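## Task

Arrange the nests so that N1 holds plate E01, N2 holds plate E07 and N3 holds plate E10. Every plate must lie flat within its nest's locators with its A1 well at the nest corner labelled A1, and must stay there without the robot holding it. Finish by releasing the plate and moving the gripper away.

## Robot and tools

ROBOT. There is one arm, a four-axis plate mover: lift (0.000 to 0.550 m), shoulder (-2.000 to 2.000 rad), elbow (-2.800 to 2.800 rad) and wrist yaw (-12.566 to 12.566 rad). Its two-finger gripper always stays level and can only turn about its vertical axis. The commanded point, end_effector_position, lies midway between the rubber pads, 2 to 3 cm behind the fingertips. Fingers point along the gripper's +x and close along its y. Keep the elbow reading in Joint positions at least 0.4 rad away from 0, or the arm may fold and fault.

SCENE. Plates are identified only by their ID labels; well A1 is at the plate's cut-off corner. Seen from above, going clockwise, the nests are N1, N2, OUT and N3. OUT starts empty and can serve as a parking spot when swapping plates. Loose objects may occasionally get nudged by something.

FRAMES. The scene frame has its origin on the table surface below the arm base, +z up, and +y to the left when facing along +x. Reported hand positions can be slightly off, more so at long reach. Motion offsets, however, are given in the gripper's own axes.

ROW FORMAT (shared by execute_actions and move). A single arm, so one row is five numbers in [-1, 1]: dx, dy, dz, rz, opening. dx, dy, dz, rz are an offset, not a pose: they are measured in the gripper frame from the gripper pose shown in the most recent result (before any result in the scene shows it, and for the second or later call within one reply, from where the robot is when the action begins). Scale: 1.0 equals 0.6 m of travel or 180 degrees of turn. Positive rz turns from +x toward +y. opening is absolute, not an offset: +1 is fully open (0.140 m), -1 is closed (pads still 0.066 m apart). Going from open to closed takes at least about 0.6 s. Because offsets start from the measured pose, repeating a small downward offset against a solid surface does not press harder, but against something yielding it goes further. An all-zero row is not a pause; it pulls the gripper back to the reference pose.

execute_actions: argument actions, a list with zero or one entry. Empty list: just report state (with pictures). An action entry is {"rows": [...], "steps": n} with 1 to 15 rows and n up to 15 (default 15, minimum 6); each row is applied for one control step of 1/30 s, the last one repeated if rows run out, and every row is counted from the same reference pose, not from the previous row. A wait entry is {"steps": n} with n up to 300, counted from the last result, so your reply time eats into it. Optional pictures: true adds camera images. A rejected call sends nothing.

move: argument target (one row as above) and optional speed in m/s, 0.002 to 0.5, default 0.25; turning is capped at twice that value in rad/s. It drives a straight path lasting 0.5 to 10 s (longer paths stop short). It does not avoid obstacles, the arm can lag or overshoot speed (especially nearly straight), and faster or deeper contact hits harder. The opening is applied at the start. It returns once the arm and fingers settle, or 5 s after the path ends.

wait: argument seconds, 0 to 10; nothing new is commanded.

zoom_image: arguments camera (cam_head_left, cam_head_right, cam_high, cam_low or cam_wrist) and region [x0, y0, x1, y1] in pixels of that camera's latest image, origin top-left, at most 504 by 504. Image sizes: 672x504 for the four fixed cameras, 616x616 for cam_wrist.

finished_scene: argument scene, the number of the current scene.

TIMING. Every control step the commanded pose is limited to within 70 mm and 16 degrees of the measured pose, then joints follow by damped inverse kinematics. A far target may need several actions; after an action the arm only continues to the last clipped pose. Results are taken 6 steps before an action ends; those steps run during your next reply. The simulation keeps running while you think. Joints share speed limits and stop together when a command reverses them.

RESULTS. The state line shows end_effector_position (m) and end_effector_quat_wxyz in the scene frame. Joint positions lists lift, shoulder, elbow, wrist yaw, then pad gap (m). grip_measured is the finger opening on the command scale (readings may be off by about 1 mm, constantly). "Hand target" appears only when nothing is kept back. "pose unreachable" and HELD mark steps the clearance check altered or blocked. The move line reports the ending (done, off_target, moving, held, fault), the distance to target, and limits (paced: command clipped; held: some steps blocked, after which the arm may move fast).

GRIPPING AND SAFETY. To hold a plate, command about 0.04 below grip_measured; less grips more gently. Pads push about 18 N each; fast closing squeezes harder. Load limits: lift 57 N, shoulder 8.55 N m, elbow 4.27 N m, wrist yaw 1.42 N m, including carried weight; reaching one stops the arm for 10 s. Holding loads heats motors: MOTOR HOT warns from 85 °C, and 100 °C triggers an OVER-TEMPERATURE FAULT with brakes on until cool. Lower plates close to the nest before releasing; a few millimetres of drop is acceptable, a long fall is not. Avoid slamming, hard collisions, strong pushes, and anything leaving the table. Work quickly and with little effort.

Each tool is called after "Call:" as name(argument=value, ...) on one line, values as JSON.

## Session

Call:
execute_actions(actions=[])

Scene clock: 0.00 s of 12600.00 s.
end_effector_position=(+0.4464, -0.1376, +0.1544) grip_measured=+0.99 end_effector_quat_wxyz=(+0.391, +0.000, +0.000, +0.920)
Joint positions: [ 0.149 -0.055  2.007  0.387  0.14 ]
Hand target: +0.446, -0.138, +0.154; +0.391, +0.000, +0.000, +0.920

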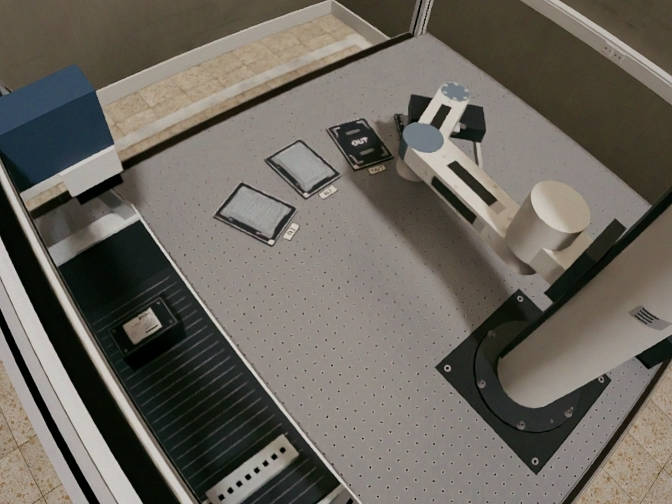

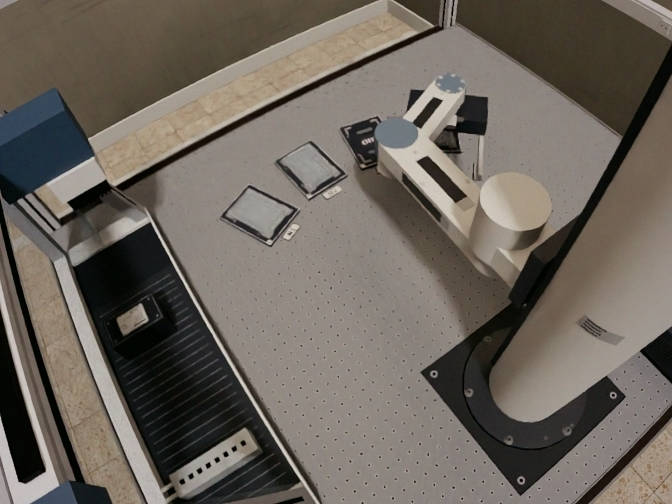

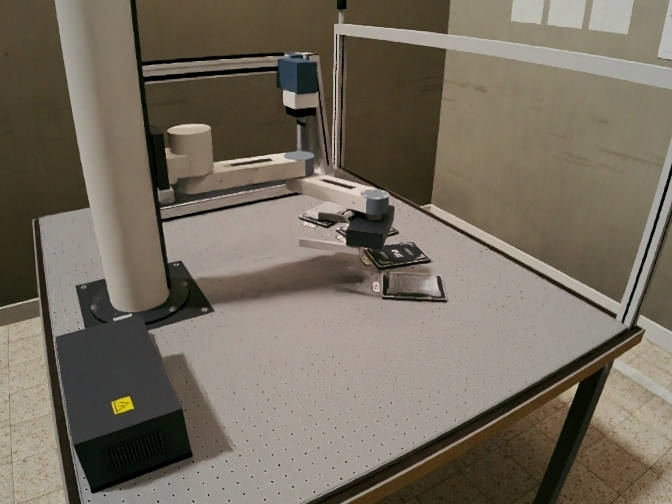

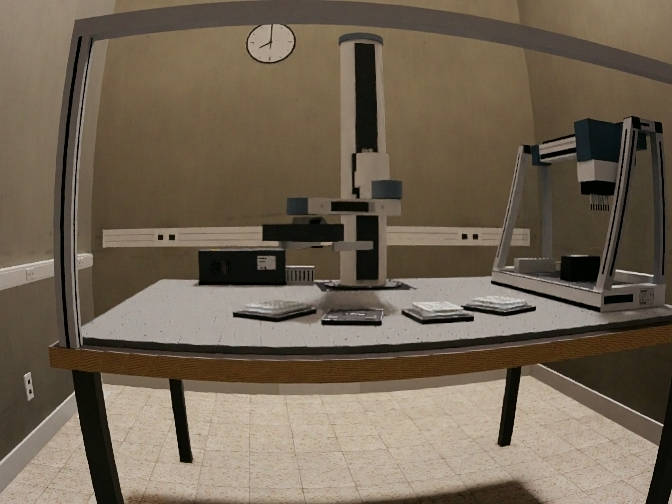

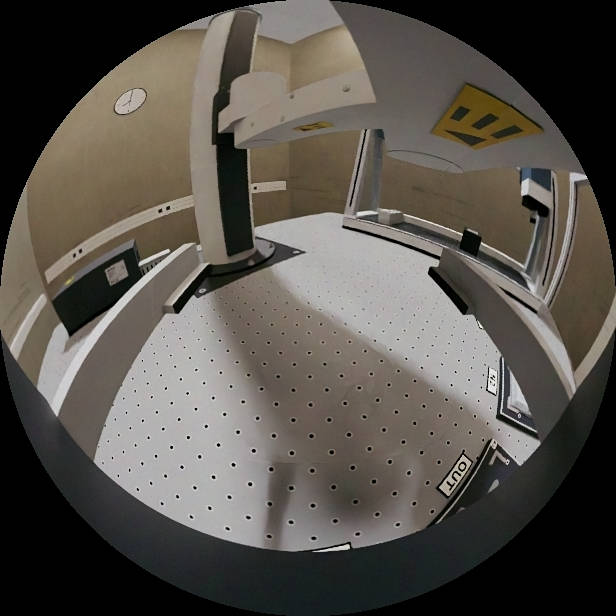

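Call:
zoom_image(camera="cam_low", region=[225, 285, 395, 335])

Call:
zoom_image(camera="cam_low", region=[390, 285, 550, 335])

Call:
zoom_image(camera="cam_head_left", region=[200, 100, 420, 260])

Call:
zoom_image(camera="cam_high", region=[360, 255, 460, 315])

Region (225, 285, 395, 335) of cam_low's 672x504 image, scaled by 2.965, with more detail than that image has; it fills the top 148 rows of this view, and the rest is white.

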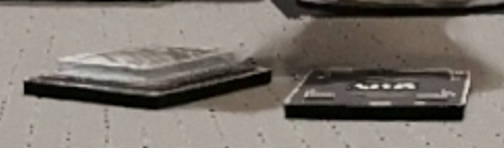

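Region (390, 285, 550, 335) of cam_low's 672x504 image, scaled by 3.150, with more detail than that image has; it fills the top 158 rows of this view, and the rest is white.

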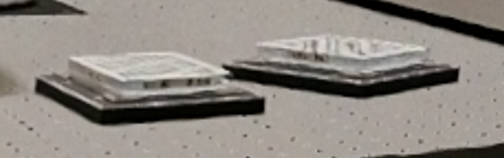

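Region (200, 100, 420, 260) of cam_head_left's 672x504 image, scaled by 2.291, with more detail than that image has; it fills the top 367 rows of this view, and the rest is white.

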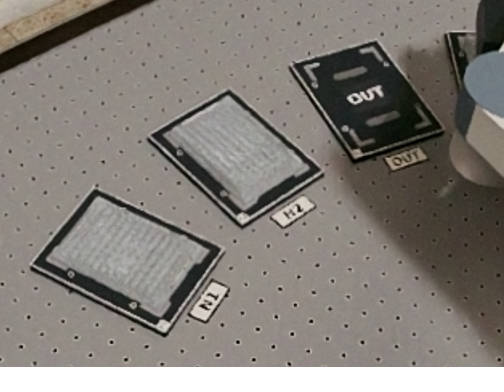

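Region (360, 255, 460, 315) of cam_high's 672x504 image, scaled by 5.040, with more detail than that image has; it fills the top 302 rows of this view, and the rest is white.

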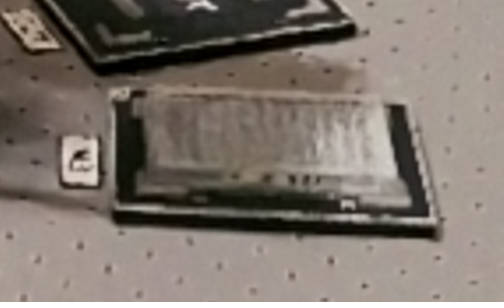

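Call:
zoom_image(camera="cam_high", region=[395, 280, 435, 300])

Call:
zoom_image(camera="cam_low", region=[405, 298, 475, 323])

Call:
zoom_image(camera="cam_low", region=[465, 292, 535, 317])

Region (395, 280, 435, 300) of cam_high's 672x504 image, scaled by 12.600, with more detail than that image has.

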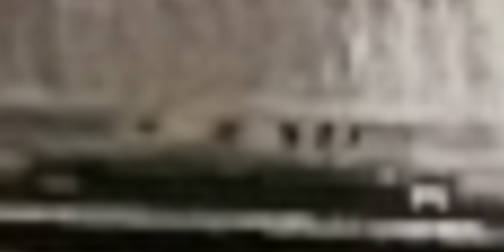

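Region (405, 298, 475, 323) of cam_low's 672x504 image, scaled by 7.200, with more detail than that image has; it fills the top 180 rows of this view, and the rest is white.

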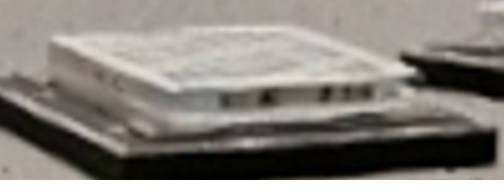

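Region (465, 292, 535, 317) of cam_low's 672x504 image, scaled by 7.200, with more detail than that image has; it fills the top 180 rows of this view, and the rest is white.

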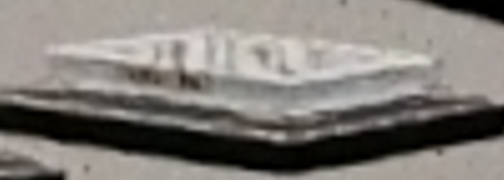

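Call:
execute_actions(actions=[{"rows": [[0.0003,-0.0080,-0.005,-0.0111,0.8],[0.0003,-0.0201,-0.011,-0.0278,0.6],[-0.0007,-0.0360,-0.016,-0.05,0.4],[-0.0035,-0.0557,-0.021,-0.0778,0.2],[-0.0092,-0.0788,-0.027,-0.1111,0.0],[-0.0189,-0.1046,-0.032,-0.15,-0.2],[-0.0317,-0.1288,-0.037,-0.1889,-0.2],[-0.0473,-0.1510,-0.043,-0.2278,-0.2],[-0.0656,-0.1710,-0.048,-0.2667,-0.2],[-0.0862,-0.1884,-0.053,-0.3056,-0.2],[-0.1088,-0.2029,-0.059,-0.3444,-0.2],[-0.1330,-0.2144,-0.064,-0.3833,-0.2],[-0.1585,-0.2226,-0.069,-0.4222,-0.2],[-0.1848,-0.2274,-0.075,-0.4611,-0.2],[-0.2115,-0.2288,-0.08,-0.5,-0.2]], "steps": 15}])

Call:
execute_actions(actions=[{"rows": [[-0.0035,-0.0405,-0.008,-0.0556,-0.2],[-0.0102,-0.0682,-0.013,-0.0944,-0.2],[-0.0202,-0.0949,-0.018,-0.1333,-0.2],[-0.0333,-0.1202,-0.023,-0.1722,-0.2],[-0.0495,-0.1437,-0.028,-0.2111,-0.2],[-0.0683,-0.1650,-0.033,-0.25,-0.2],[-0.0897,-0.1839,-0.038,-0.2889,-0.2],[-0.1097,-0.1979,-0.042,-0.3222,-0.2],[-0.1274,-0.2079,-0.046,-0.35,-0.2],[-0.1422,-0.2148,-0.049,-0.3722,-0.2],[-0.1535,-0.2193,-0.05,-0.3889,-0.2]], "steps": 15}])

Scene clock: 6.63 s of 12600.00 s.
end_effector_position=(+0.5033, -0.1007, +0.1329) grip_measured=+0.09 end_effector_quat_wxyz=(+0.601, +0.000, +0.000, +0.799)
Joint positions: [ 0.128 -0.042  1.986 -0.091  0.106]
Steps of this call (steps 1 to 90: nothing new was sent; then 3.33 s passed at rest; steps 91 to 99: the first 9 steps of this action). Readings (end_effector_position):
91: (+0.4465, -0.1375, +0.1543)
92: (+0.4481, -0.1359, +0.1531)
94: (+0.4574, -0.1274, +0.1470)
98: (+0.4920, -0.1057, +0.1359)
99: the state above

Scene clock: 7.13 s of 12600.00 s.
end_effector_position=(+0.6499, -0.1673, +0.0932) grip_measured=-0.20 end_effector_quat_wxyz=(+0.942, +0.000, +0.000, +0.335)
Joint positions: [ 0.088 -0.117  2.064 -1.264  0.096]
Off your previous action's commanded pose: 0.064 m, 35 deg at its last step (step 6 of this call); position and orientation clipped at that step.
Steps of this call (steps 1 to 6: the last 6 steps of your previous action; steps 7 to 15: the first 9 steps of this action, its rows measured from where the robot was after step 6). Readings (end_effector_position):
6: (+0.5772, -0.1039, +0.1146)
7: (+0.5877, -0.1126, +0.1116)
8: (+0.5951, -0.1210, +0.1095)
10: (+0.6052, -0.1342, +0.1074)
14: (+0.6420, -0.1581, +0.0962)
15: the state above

Call:
execute_actions(actions=[{"rows": [[-0.1581,-0.1640,-0.0585,-0.4089,-0.2]], "steps": 15}])

Call:
wait(seconds=0.2)

Scene clock: 7.93 s of 12600.00 s.
end_effector_position=(+0.6236, -0.3147, +0.0579) grip_measured=-0.20 end_effector_quat_wxyz=(+0.981, +0.000, +0.000, -0.194)
Joint positions: [ 0.053 -0.088  1.828 -2.131  0.096]
Off your previous action's commanded pose: 0.016 m, 5 deg at its last step (step 6 of this call).
Steps of this call (steps 1 to 6: the last 6 steps of your previous action; steps 7 to 15: nothing new was sent; steps 16 to 24: the first 9 steps of this action). Readings (end_effector_position):
16: (+0.6843, -0.2190, +0.0845)
17: (+0.6824, -0.2227, +0.0833)
19: (+0.6682, -0.2469, +0.0753)
23: (+0.6279, -0.3082, +0.0583)
24: the state above

Scene clock: 8.33 s of 12600.00 s.
end_effector_position=(+0.6386, -0.3032, +0.0581) grip_measured=-0.20 end_effector_quat_wxyz=(+0.955, +0.000, +0.000, -0.295)
Joint positions: [ 0.053  0.021  1.837 -2.458  0.096]
Hand target: +0.638, -0.303, +0.058; +0.955, +0.000, +0.000, -0.296
Off the commanded pose: 0.000 m, 0 deg.
Kept back: nothing.
Steps of this call (steps 1 to 6: the last 6 steps of your previous action; steps 7 to 12: nothing new was sent). Readings (end_effector_position):
1: (+0.6219, -0.3176, +0.0581)
2: (+0.6233, -0.3161, +0.0581)
4: (+0.6321, -0.3066, +0.0581)
8: (+0.6392, -0.3026, +0.0581)
12: the state above

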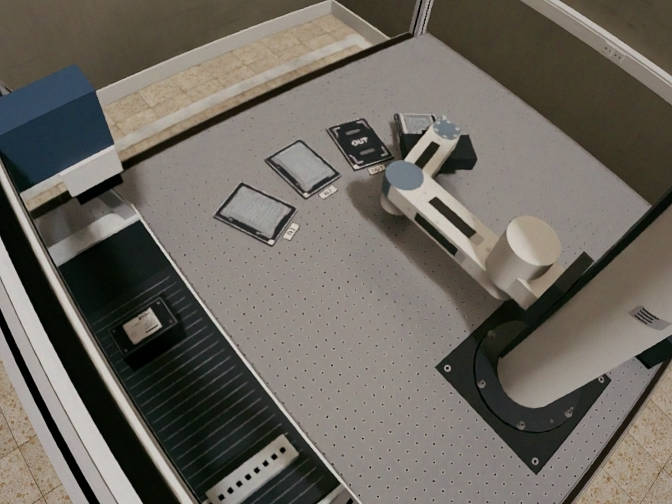

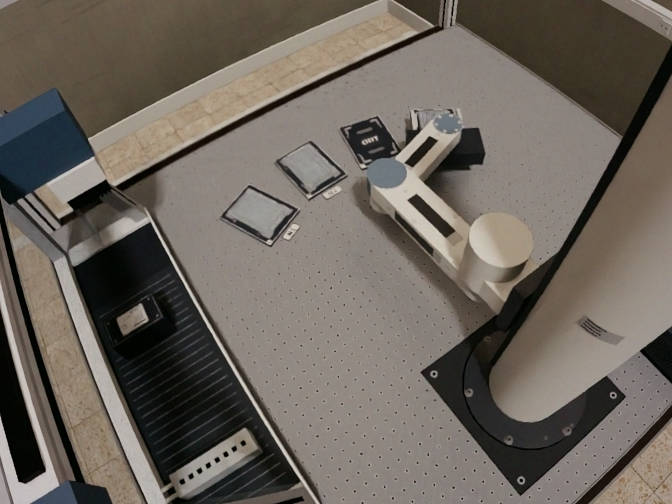

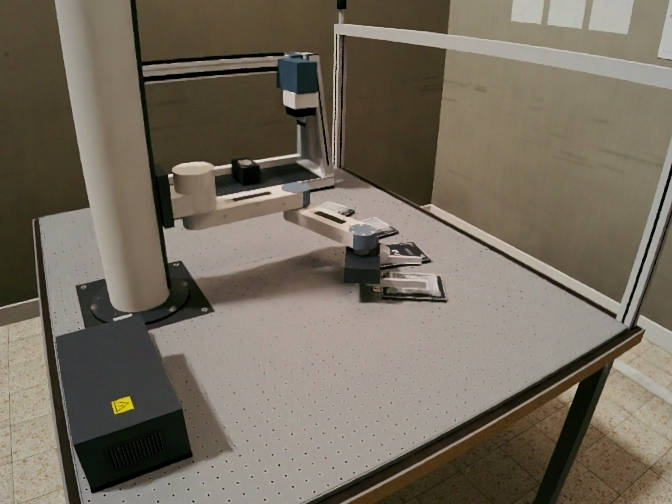

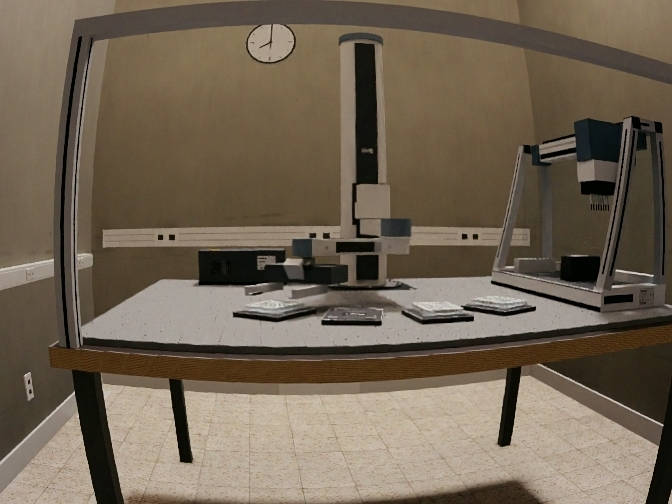

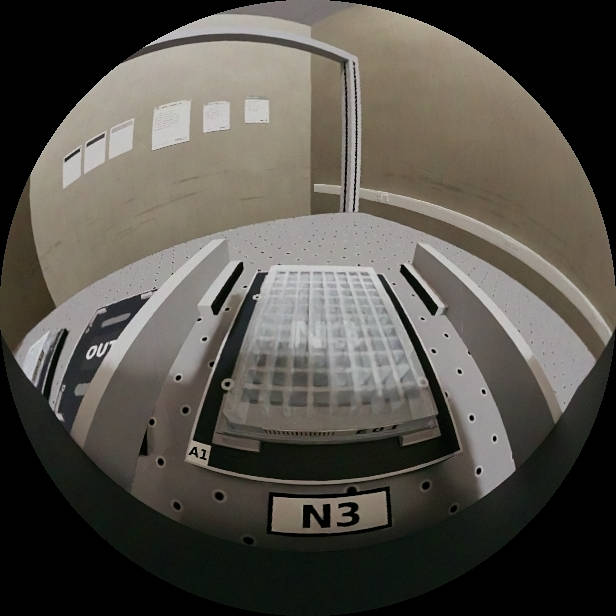

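The estimate was close. I'm checking the label and alignment next.

Call:
zoom_image(camera="cam_wrist", region=[175, 400, 275, 480])

Call:
zoom_image(camera="cam_wrist", region=[380, 390, 480, 470])

Call:
zoom_image(camera="cam_wrist", region=[200, 380, 460, 460])

Call:
zoom_image(camera="cam_wrist", region=[230, 250, 430, 330])

Region (175, 400, 275, 480) of cam_wrist's 616x616 image, scaled by 5.040, with more detail than that image has; it fills the top 403 rows of this view, and the rest is white.

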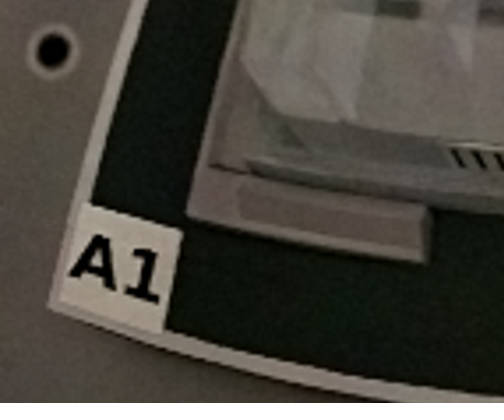

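Region (380, 390, 480, 470) of cam_wrist's 616x616 image, scaled by 5.040, with more detail than that image has; it fills the top 403 rows of this view, and the rest is white.

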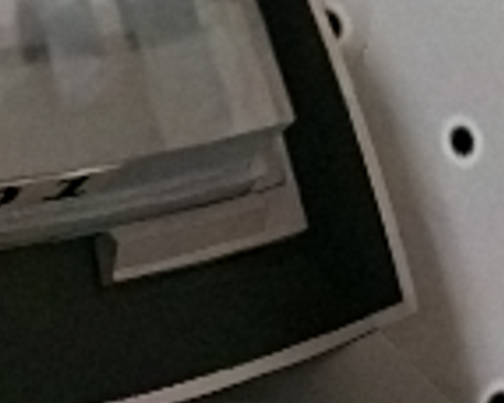

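Region (200, 380, 460, 460) of cam_wrist's 616x616 image, scaled by 1.938, with more detail than that image has; it fills the top 155 rows of this view, and the rest is white.

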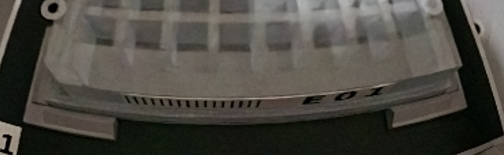

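Region (230, 250, 430, 330) of cam_wrist's 616x616 image, scaled by 2.520, with more detail than that image has; it fills the top 202 rows of this view, and the rest is white.

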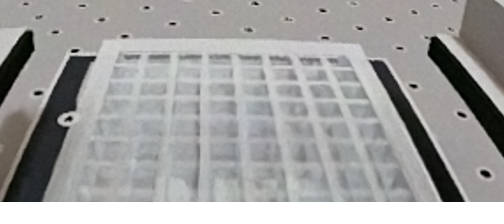

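Call:
move(target=[0, -0.0017, -0.0398, -0.0036, -0.36], speed=0.08)

Call:
zoom_image(camera="cam_wrist", region=[180, 225, 480, 345])

Scene clock: 10.80 s of 12600.00 s.
end_effector_position=(+0.6379, -0.3042, +0.0342) grip_measured=-0.36 end_effector_quat_wxyz=(+0.954, +0.000, +0.000, -0.301)
Joint positions: [ 0.029  0.022  1.837 -2.47   0.09 ]
Hand target: +0.638, -0.304, +0.034; +0.954, +0.000, +0.000, -0.301
Off the commanded pose: 0.000 m, 0 deg.
Kept back: nothing.
move: done

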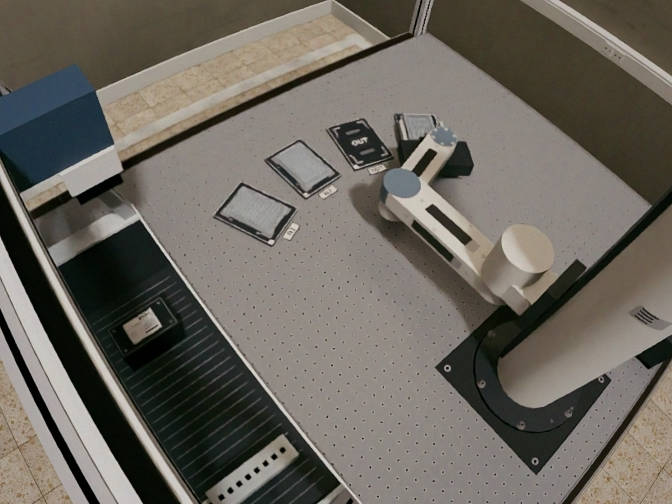

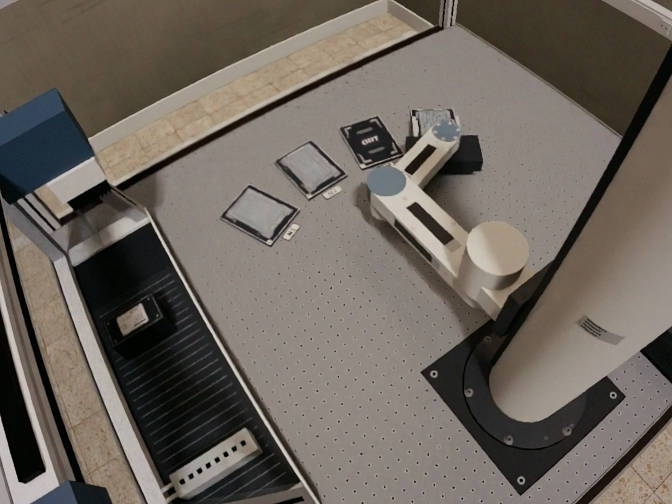

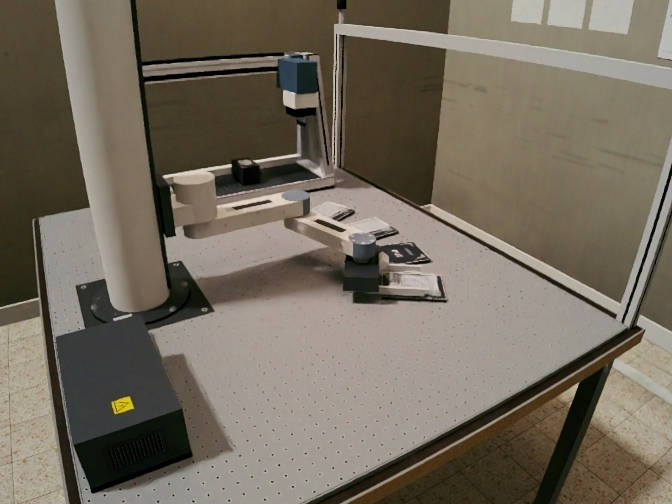

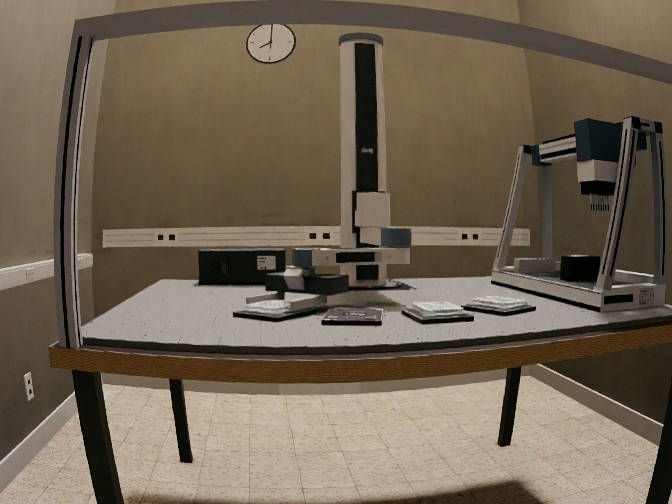

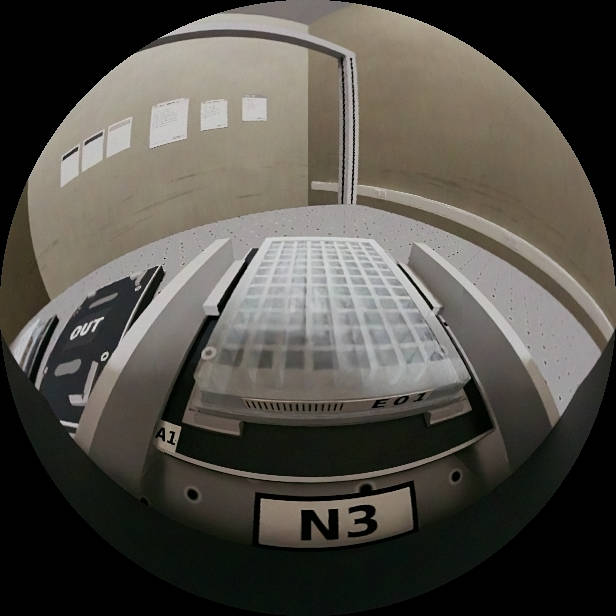

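Region (180, 225, 480, 345) of cam_wrist's 616x616 image, scaled by 1.680, with more detail than that image has; it fills the top 202 rows of this view, and the rest is white.

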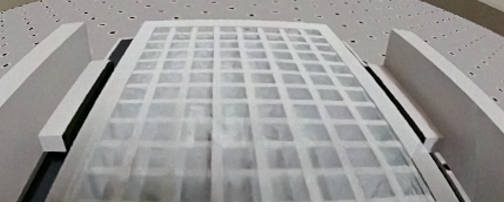

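Call:
execute_actions(actions=[{"rows": [[0,0,0,0,-0.41],[0,0,0,0,-0.45],[0,0,0,0,-0.49],[0,0,0,0,-0.52],[0,0,0,0,-0.545],[0,0,0,0,-0.565],[0,0,0,0,-0.585],[0,0,0,0,-0.605],[0,0,0,0,-0.62]], "steps": 15}])

Call:
execute_actions(actions=[{"steps": 8}])

Scene clock: 11.27 s of 12600.00 s.
end_effector_position=(+0.6379, -0.3042, +0.0342) grip_measured=-0.58 end_effector_quat_wxyz=(+0.954, +0.000, +0.000, -0.301)
Joint positions: [ 0.029  0.022  1.837 -2.47   0.082]
Steps of this call (steps 1 to 5: nothing new was sent; steps 6 to 14: the first 9 steps of this action). Readings (end_effector_position):
6: (+0.6379, -0.3042, +0.0342)
7: (+0.6379, -0.3042, +0.0342)
9: (+0.6379, -0.3042, +0.0342)
13: (+0.6379, -0.3042, +0.0342)
14: the state above

Scene clock: 11.53 s of 12600.00 s.
end_effector_position=(+0.6379, -0.3042, +0.0342) grip_measured=-0.58 end_effector_quat_wxyz=(+0.954, +0.000, +0.000, -0.301)
Joint positions: [ 0.029  0.022  1.837 -2.47   0.082]
Hand target: +0.638, -0.304, +0.034; +0.954, +0.000, +0.000, -0.301
Off the commanded pose: 0.000 m, 0 deg.
Kept back: nothing.
Steps of this call (steps 1 to 6: the last 6 steps of your previous action; steps 7 to 8: nothing new was sent). Readings (end_effector_position):
1: (+0.6379, -0.3042, +0.0342)
2: (+0.6379, -0.3042, +0.0342)
4: (+0.6379, -0.3042, +0.0342)
8: the state above

Call:
move(target=[0, 0, 0.0398, 0, -0.62], speed=0.1)

Call:
zoom_image(camera="cam_wrist", region=[175, 400, 275, 480])

Call:
zoom_image(camera="cam_wrist", region=[380, 390, 480, 470])

Scene clock: 12.47 s of 12600.00 s.
end_effector_position=(+0.6379, -0.3042, +0.0581) grip_measured=-0.58 end_effector_quat_wxyz=(+0.954, +0.000, +0.000, -0.301)
Joint positions: [ 0.053  0.022  1.837 -2.47   0.082]
Hand target: +0.638, -0.304, +0.058; +0.954, +0.000, +0.000, -0.301
Off the commanded pose: 0.000 m, 0 deg.
Kept back: nothing.
move: done

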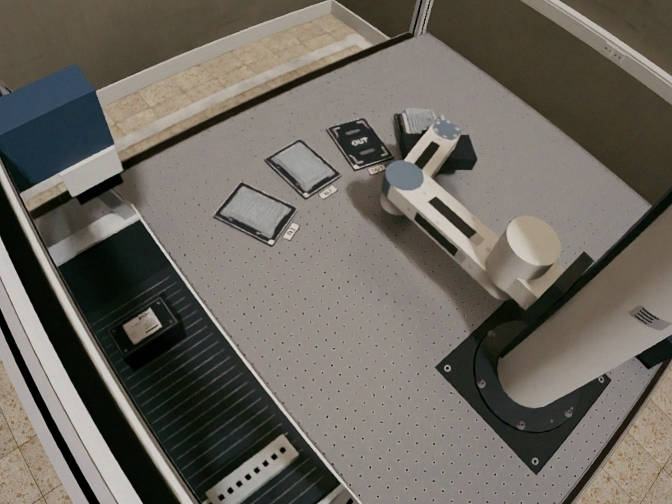

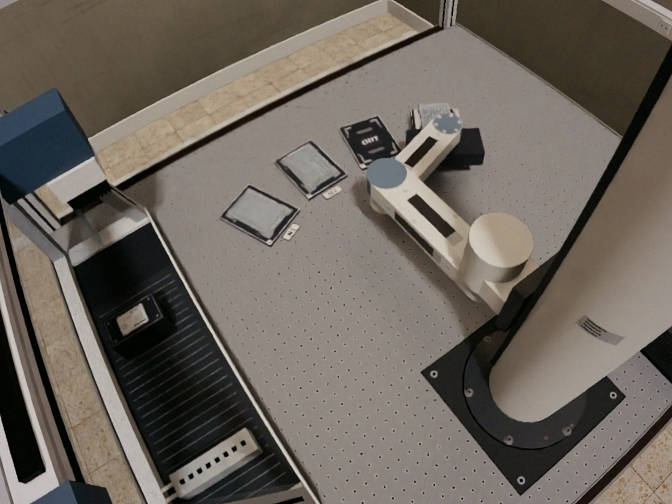

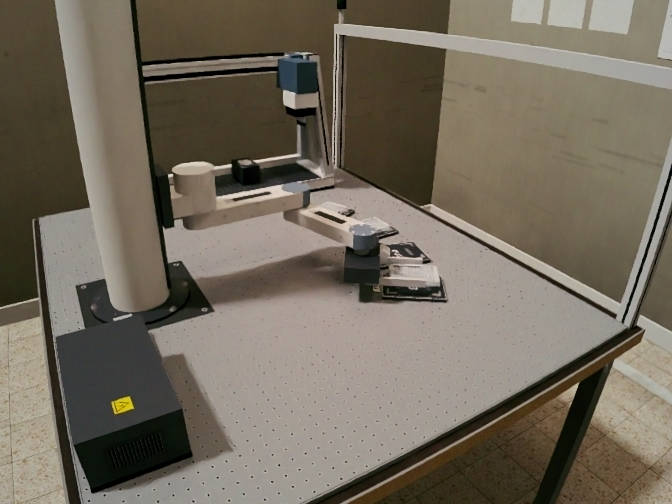

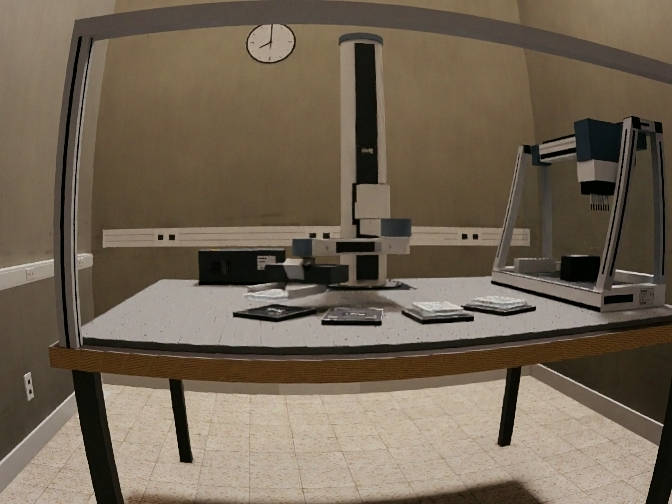

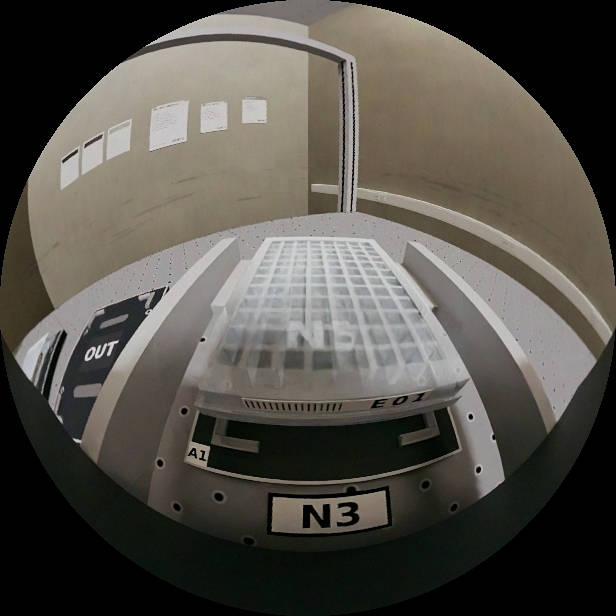

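Region (175, 400, 275, 480) of cam_wrist's 616x616 image, scaled by 5.040, with more detail than that image has; it fills the top 403 rows of this view, and the rest is white.

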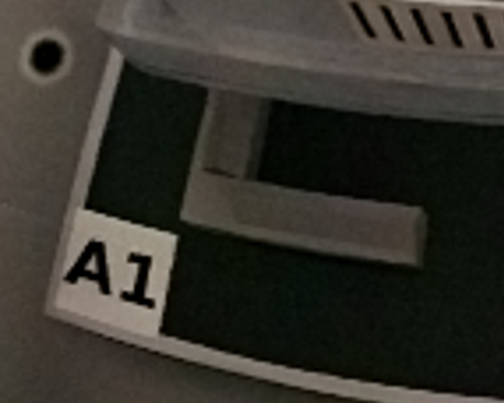

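Region (380, 390, 480, 470) of cam_wrist's 616x616 image, scaled by 5.040, with more detail than that image has; it fills the top 403 rows of this view, and the rest is white.

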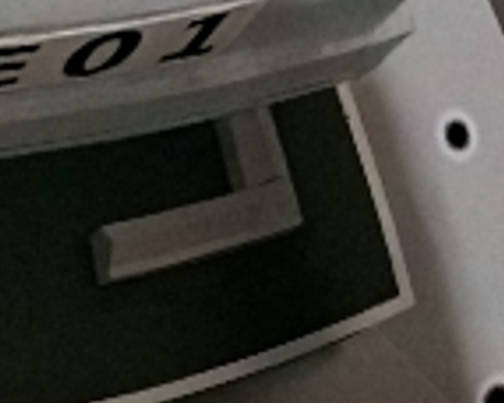

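Call:
move(target=[-0.0596, 0.2926, 0, 0.1168, -0.62], speed=0.45)

Call:
zoom_image(camera="cam_wrist", region=[175, 400, 275, 480])

Call:
zoom_image(camera="cam_wrist", region=[380, 390, 480, 470])

Scene clock: 13.67 s of 12600.00 s.
end_effector_position=(+0.7094, -0.1396, +0.0581) grip_measured=-0.58 end_effector_quat_wxyz=(+0.993, +0.000, +0.000, -0.121)
Joint positions: [ 0.053  0.339  1.827 -2.408  0.082]
Hand target: +0.709, -0.140, +0.058; +0.993, +0.000, +0.000, -0.122
Off the commanded pose: 0.000 m, 0 deg.
Kept back: nothing.
move: done

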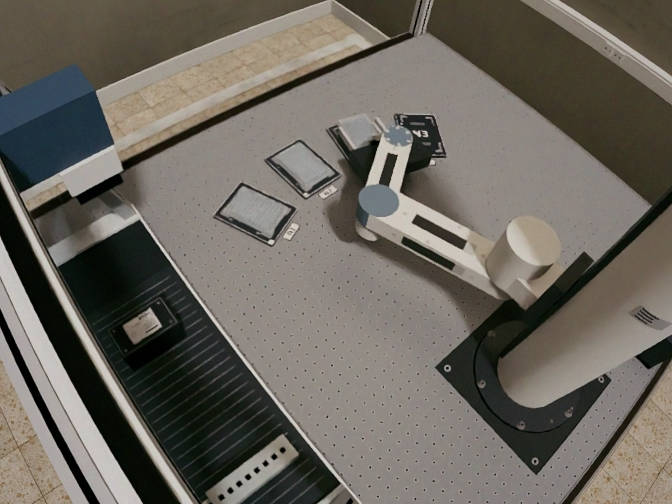

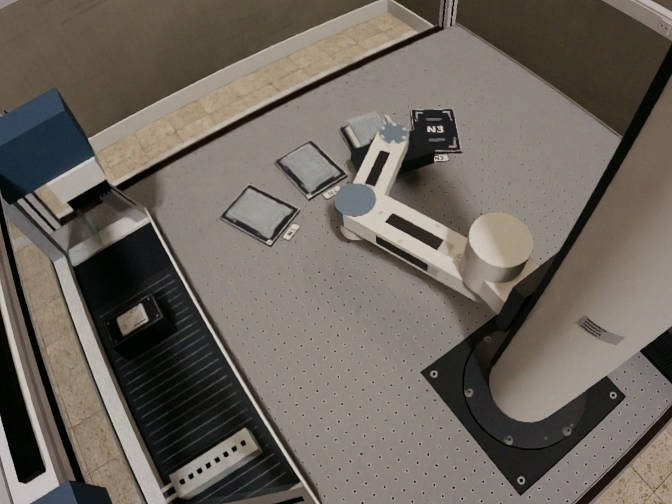

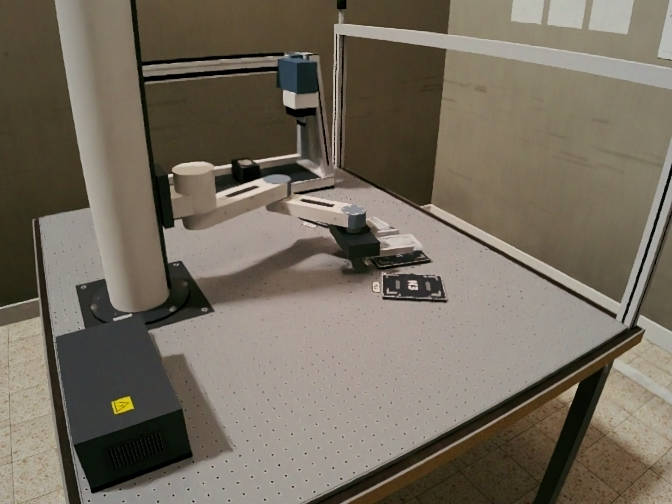

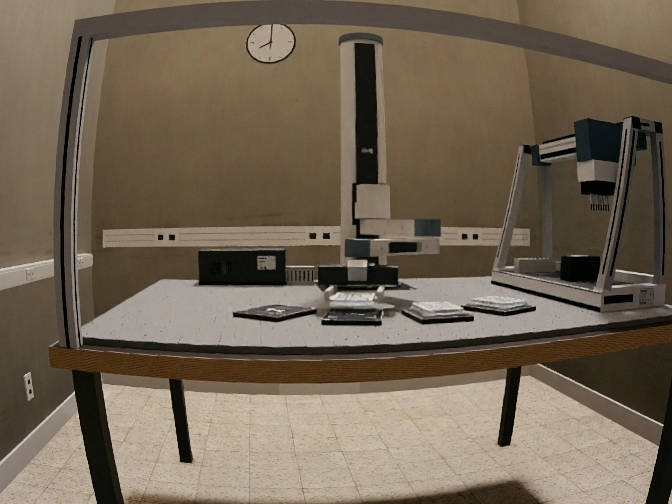

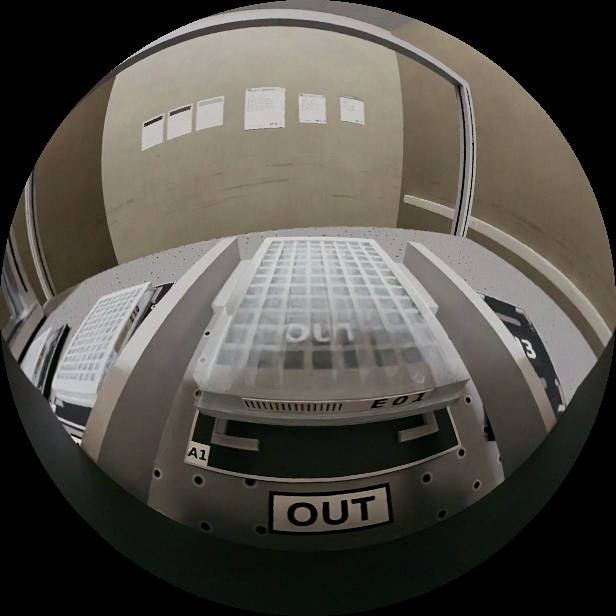

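Region (175, 400, 275, 480) of cam_wrist's 616x616 image, scaled by 5.040, with more detail than that image has; it fills the top 403 rows of this view, and the rest is white.

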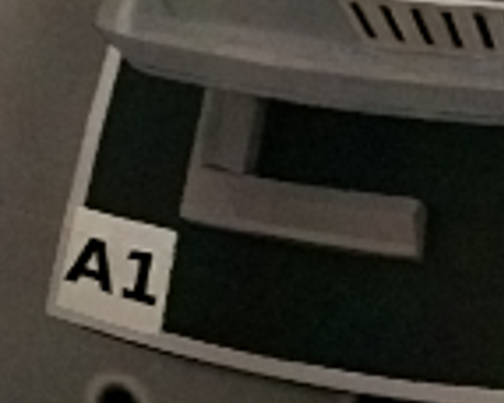

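Region (380, 390, 480, 470) of cam_wrist's 616x616 image, scaled by 5.040, with more detail than that image has; it fills the top 403 rows of this view, and the rest is white.

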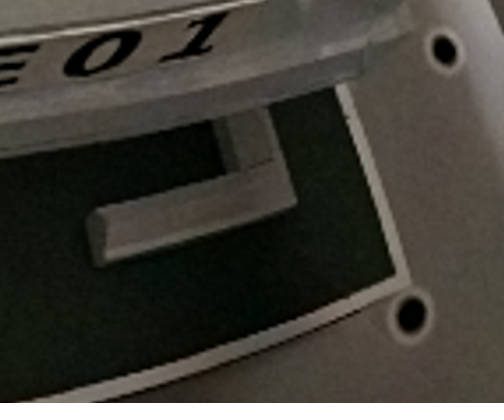

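Call:
execute_actions(actions=[{"rows": [[0.001,0.001,-0.002,0.003,-0.62],[0.002,0.0021,-0.005,0.0061,-0.62],[0.002,0.0021,-0.009,0.0061,-0.62],[0.002,0.0021,-0.013,0.0061,-0.62],[0.002,0.0021,-0.017,0.0061,-0.62],[0.002,0.0021,-0.021,0.0061,-0.62],[0.002,0.0021,-0.025,0.0061,-0.62],[0.002,0.0021,-0.028,0.0061,-0.62],[0.002,0.0021,-0.031,0.0061,-0.62],[0.002,0.0021,-0.0335,0.0061,-0.62],[0.002,0.0021,-0.0355,0.0061,-0.62],[0.002,0.0021,-0.037,0.0061,-0.62],[0.002,0.0021,-0.038,0.0061,-0.62],[0.002,0.0021,-0.0388,0.0061,-0.62]], "steps": 15}])

Call:
execute_actions(actions=[{"steps": 10}], pictures=true)

Scene clock: 14.83 s of 12600.00 s.
end_effector_position=(+0.7108, -0.1386, +0.0420) grip_measured=-0.58 end_effector_quat_wxyz=(+0.994, +0.000, +0.000, -0.112)
Joint positions: [ 0.037  0.332  1.834 -2.39   0.082]
Steps of this call (steps 1 to 26: nothing new was sent; steps 27 to 35: the first 9 steps of this action). Readings (end_effector_position):
27: (+0.7094, -0.1395, +0.0580)
28: (+0.7101, -0.1390, +0.0571)
30: (+0.7108, -0.1386, +0.0535)
34: (+0.7108, -0.1386, +0.0441)
35: the state above

Scene clock: 15.17 s of 12600.00 s.
end_effector_position=(+0.7108, -0.1386, +0.0348) grip_measured=-0.58 end_effector_quat_wxyz=(+0.994, +0.000, +0.000, -0.112)
Joint positions: [ 0.03   0.332  1.834 -2.39   0.082]
Hand target: +0.711, -0.139, +0.035; +0.994, +0.000, +0.000, -0.112
Off the commanded pose: 0.000 m, 0 deg.
Kept back: nothing.
Steps of this call (steps 1 to 6: the last 6 steps of your previous action; steps 7 to 10: nothing new was sent). Readings (end_effector_position):
1: (+0.7108, -0.1386, +0.0400)
2: (+0.7108, -0.1386, +0.0383)
4: (+0.7108, -0.1386, +0.0359)
8: (+0.7108, -0.1386, +0.0347)
10: the state above

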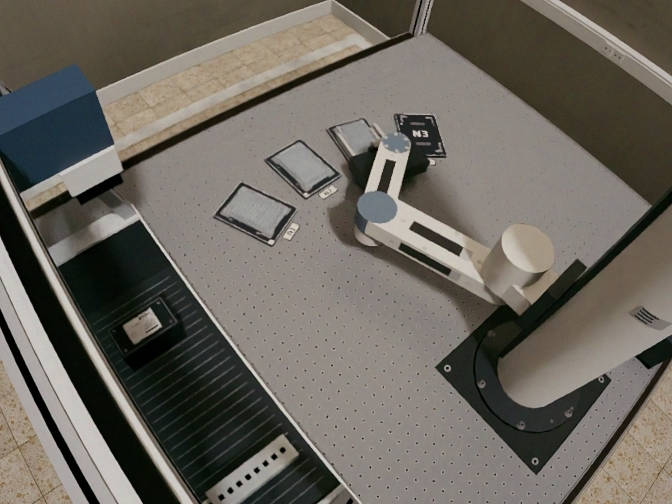

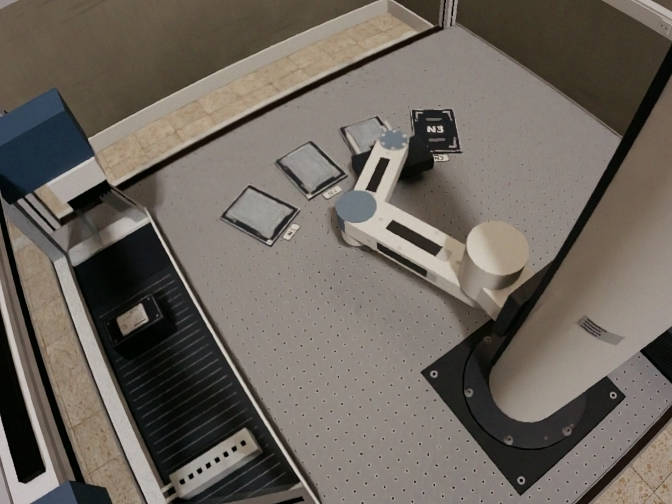

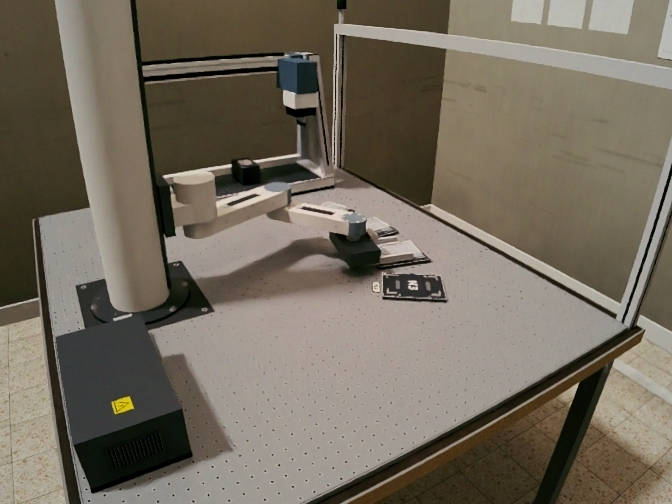

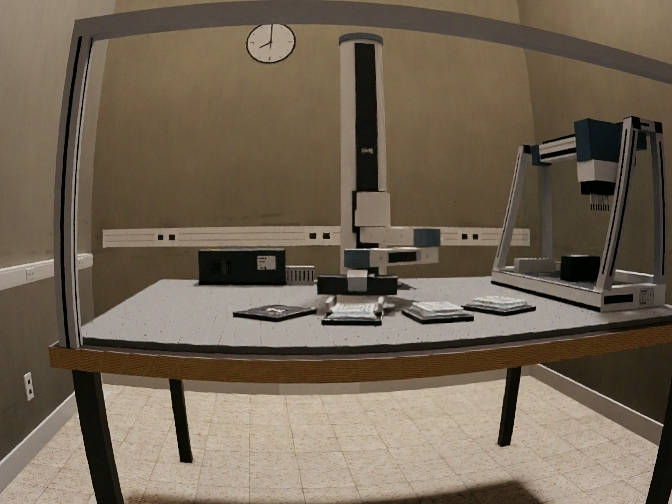

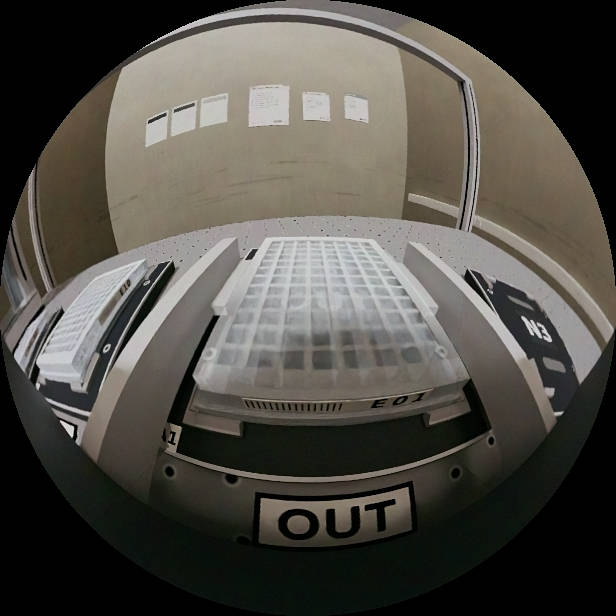

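Call:
zoom_image(camera="cam_wrist", region=[80, 250, 170, 330])

Region (80, 250, 170, 330) of cam_wrist's 616x616 image, scaled by 5.600, with more detail than that image has.

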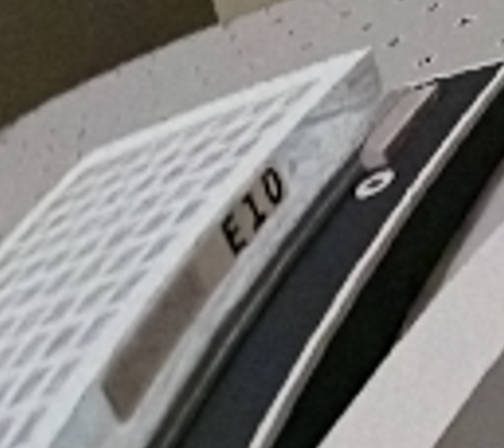

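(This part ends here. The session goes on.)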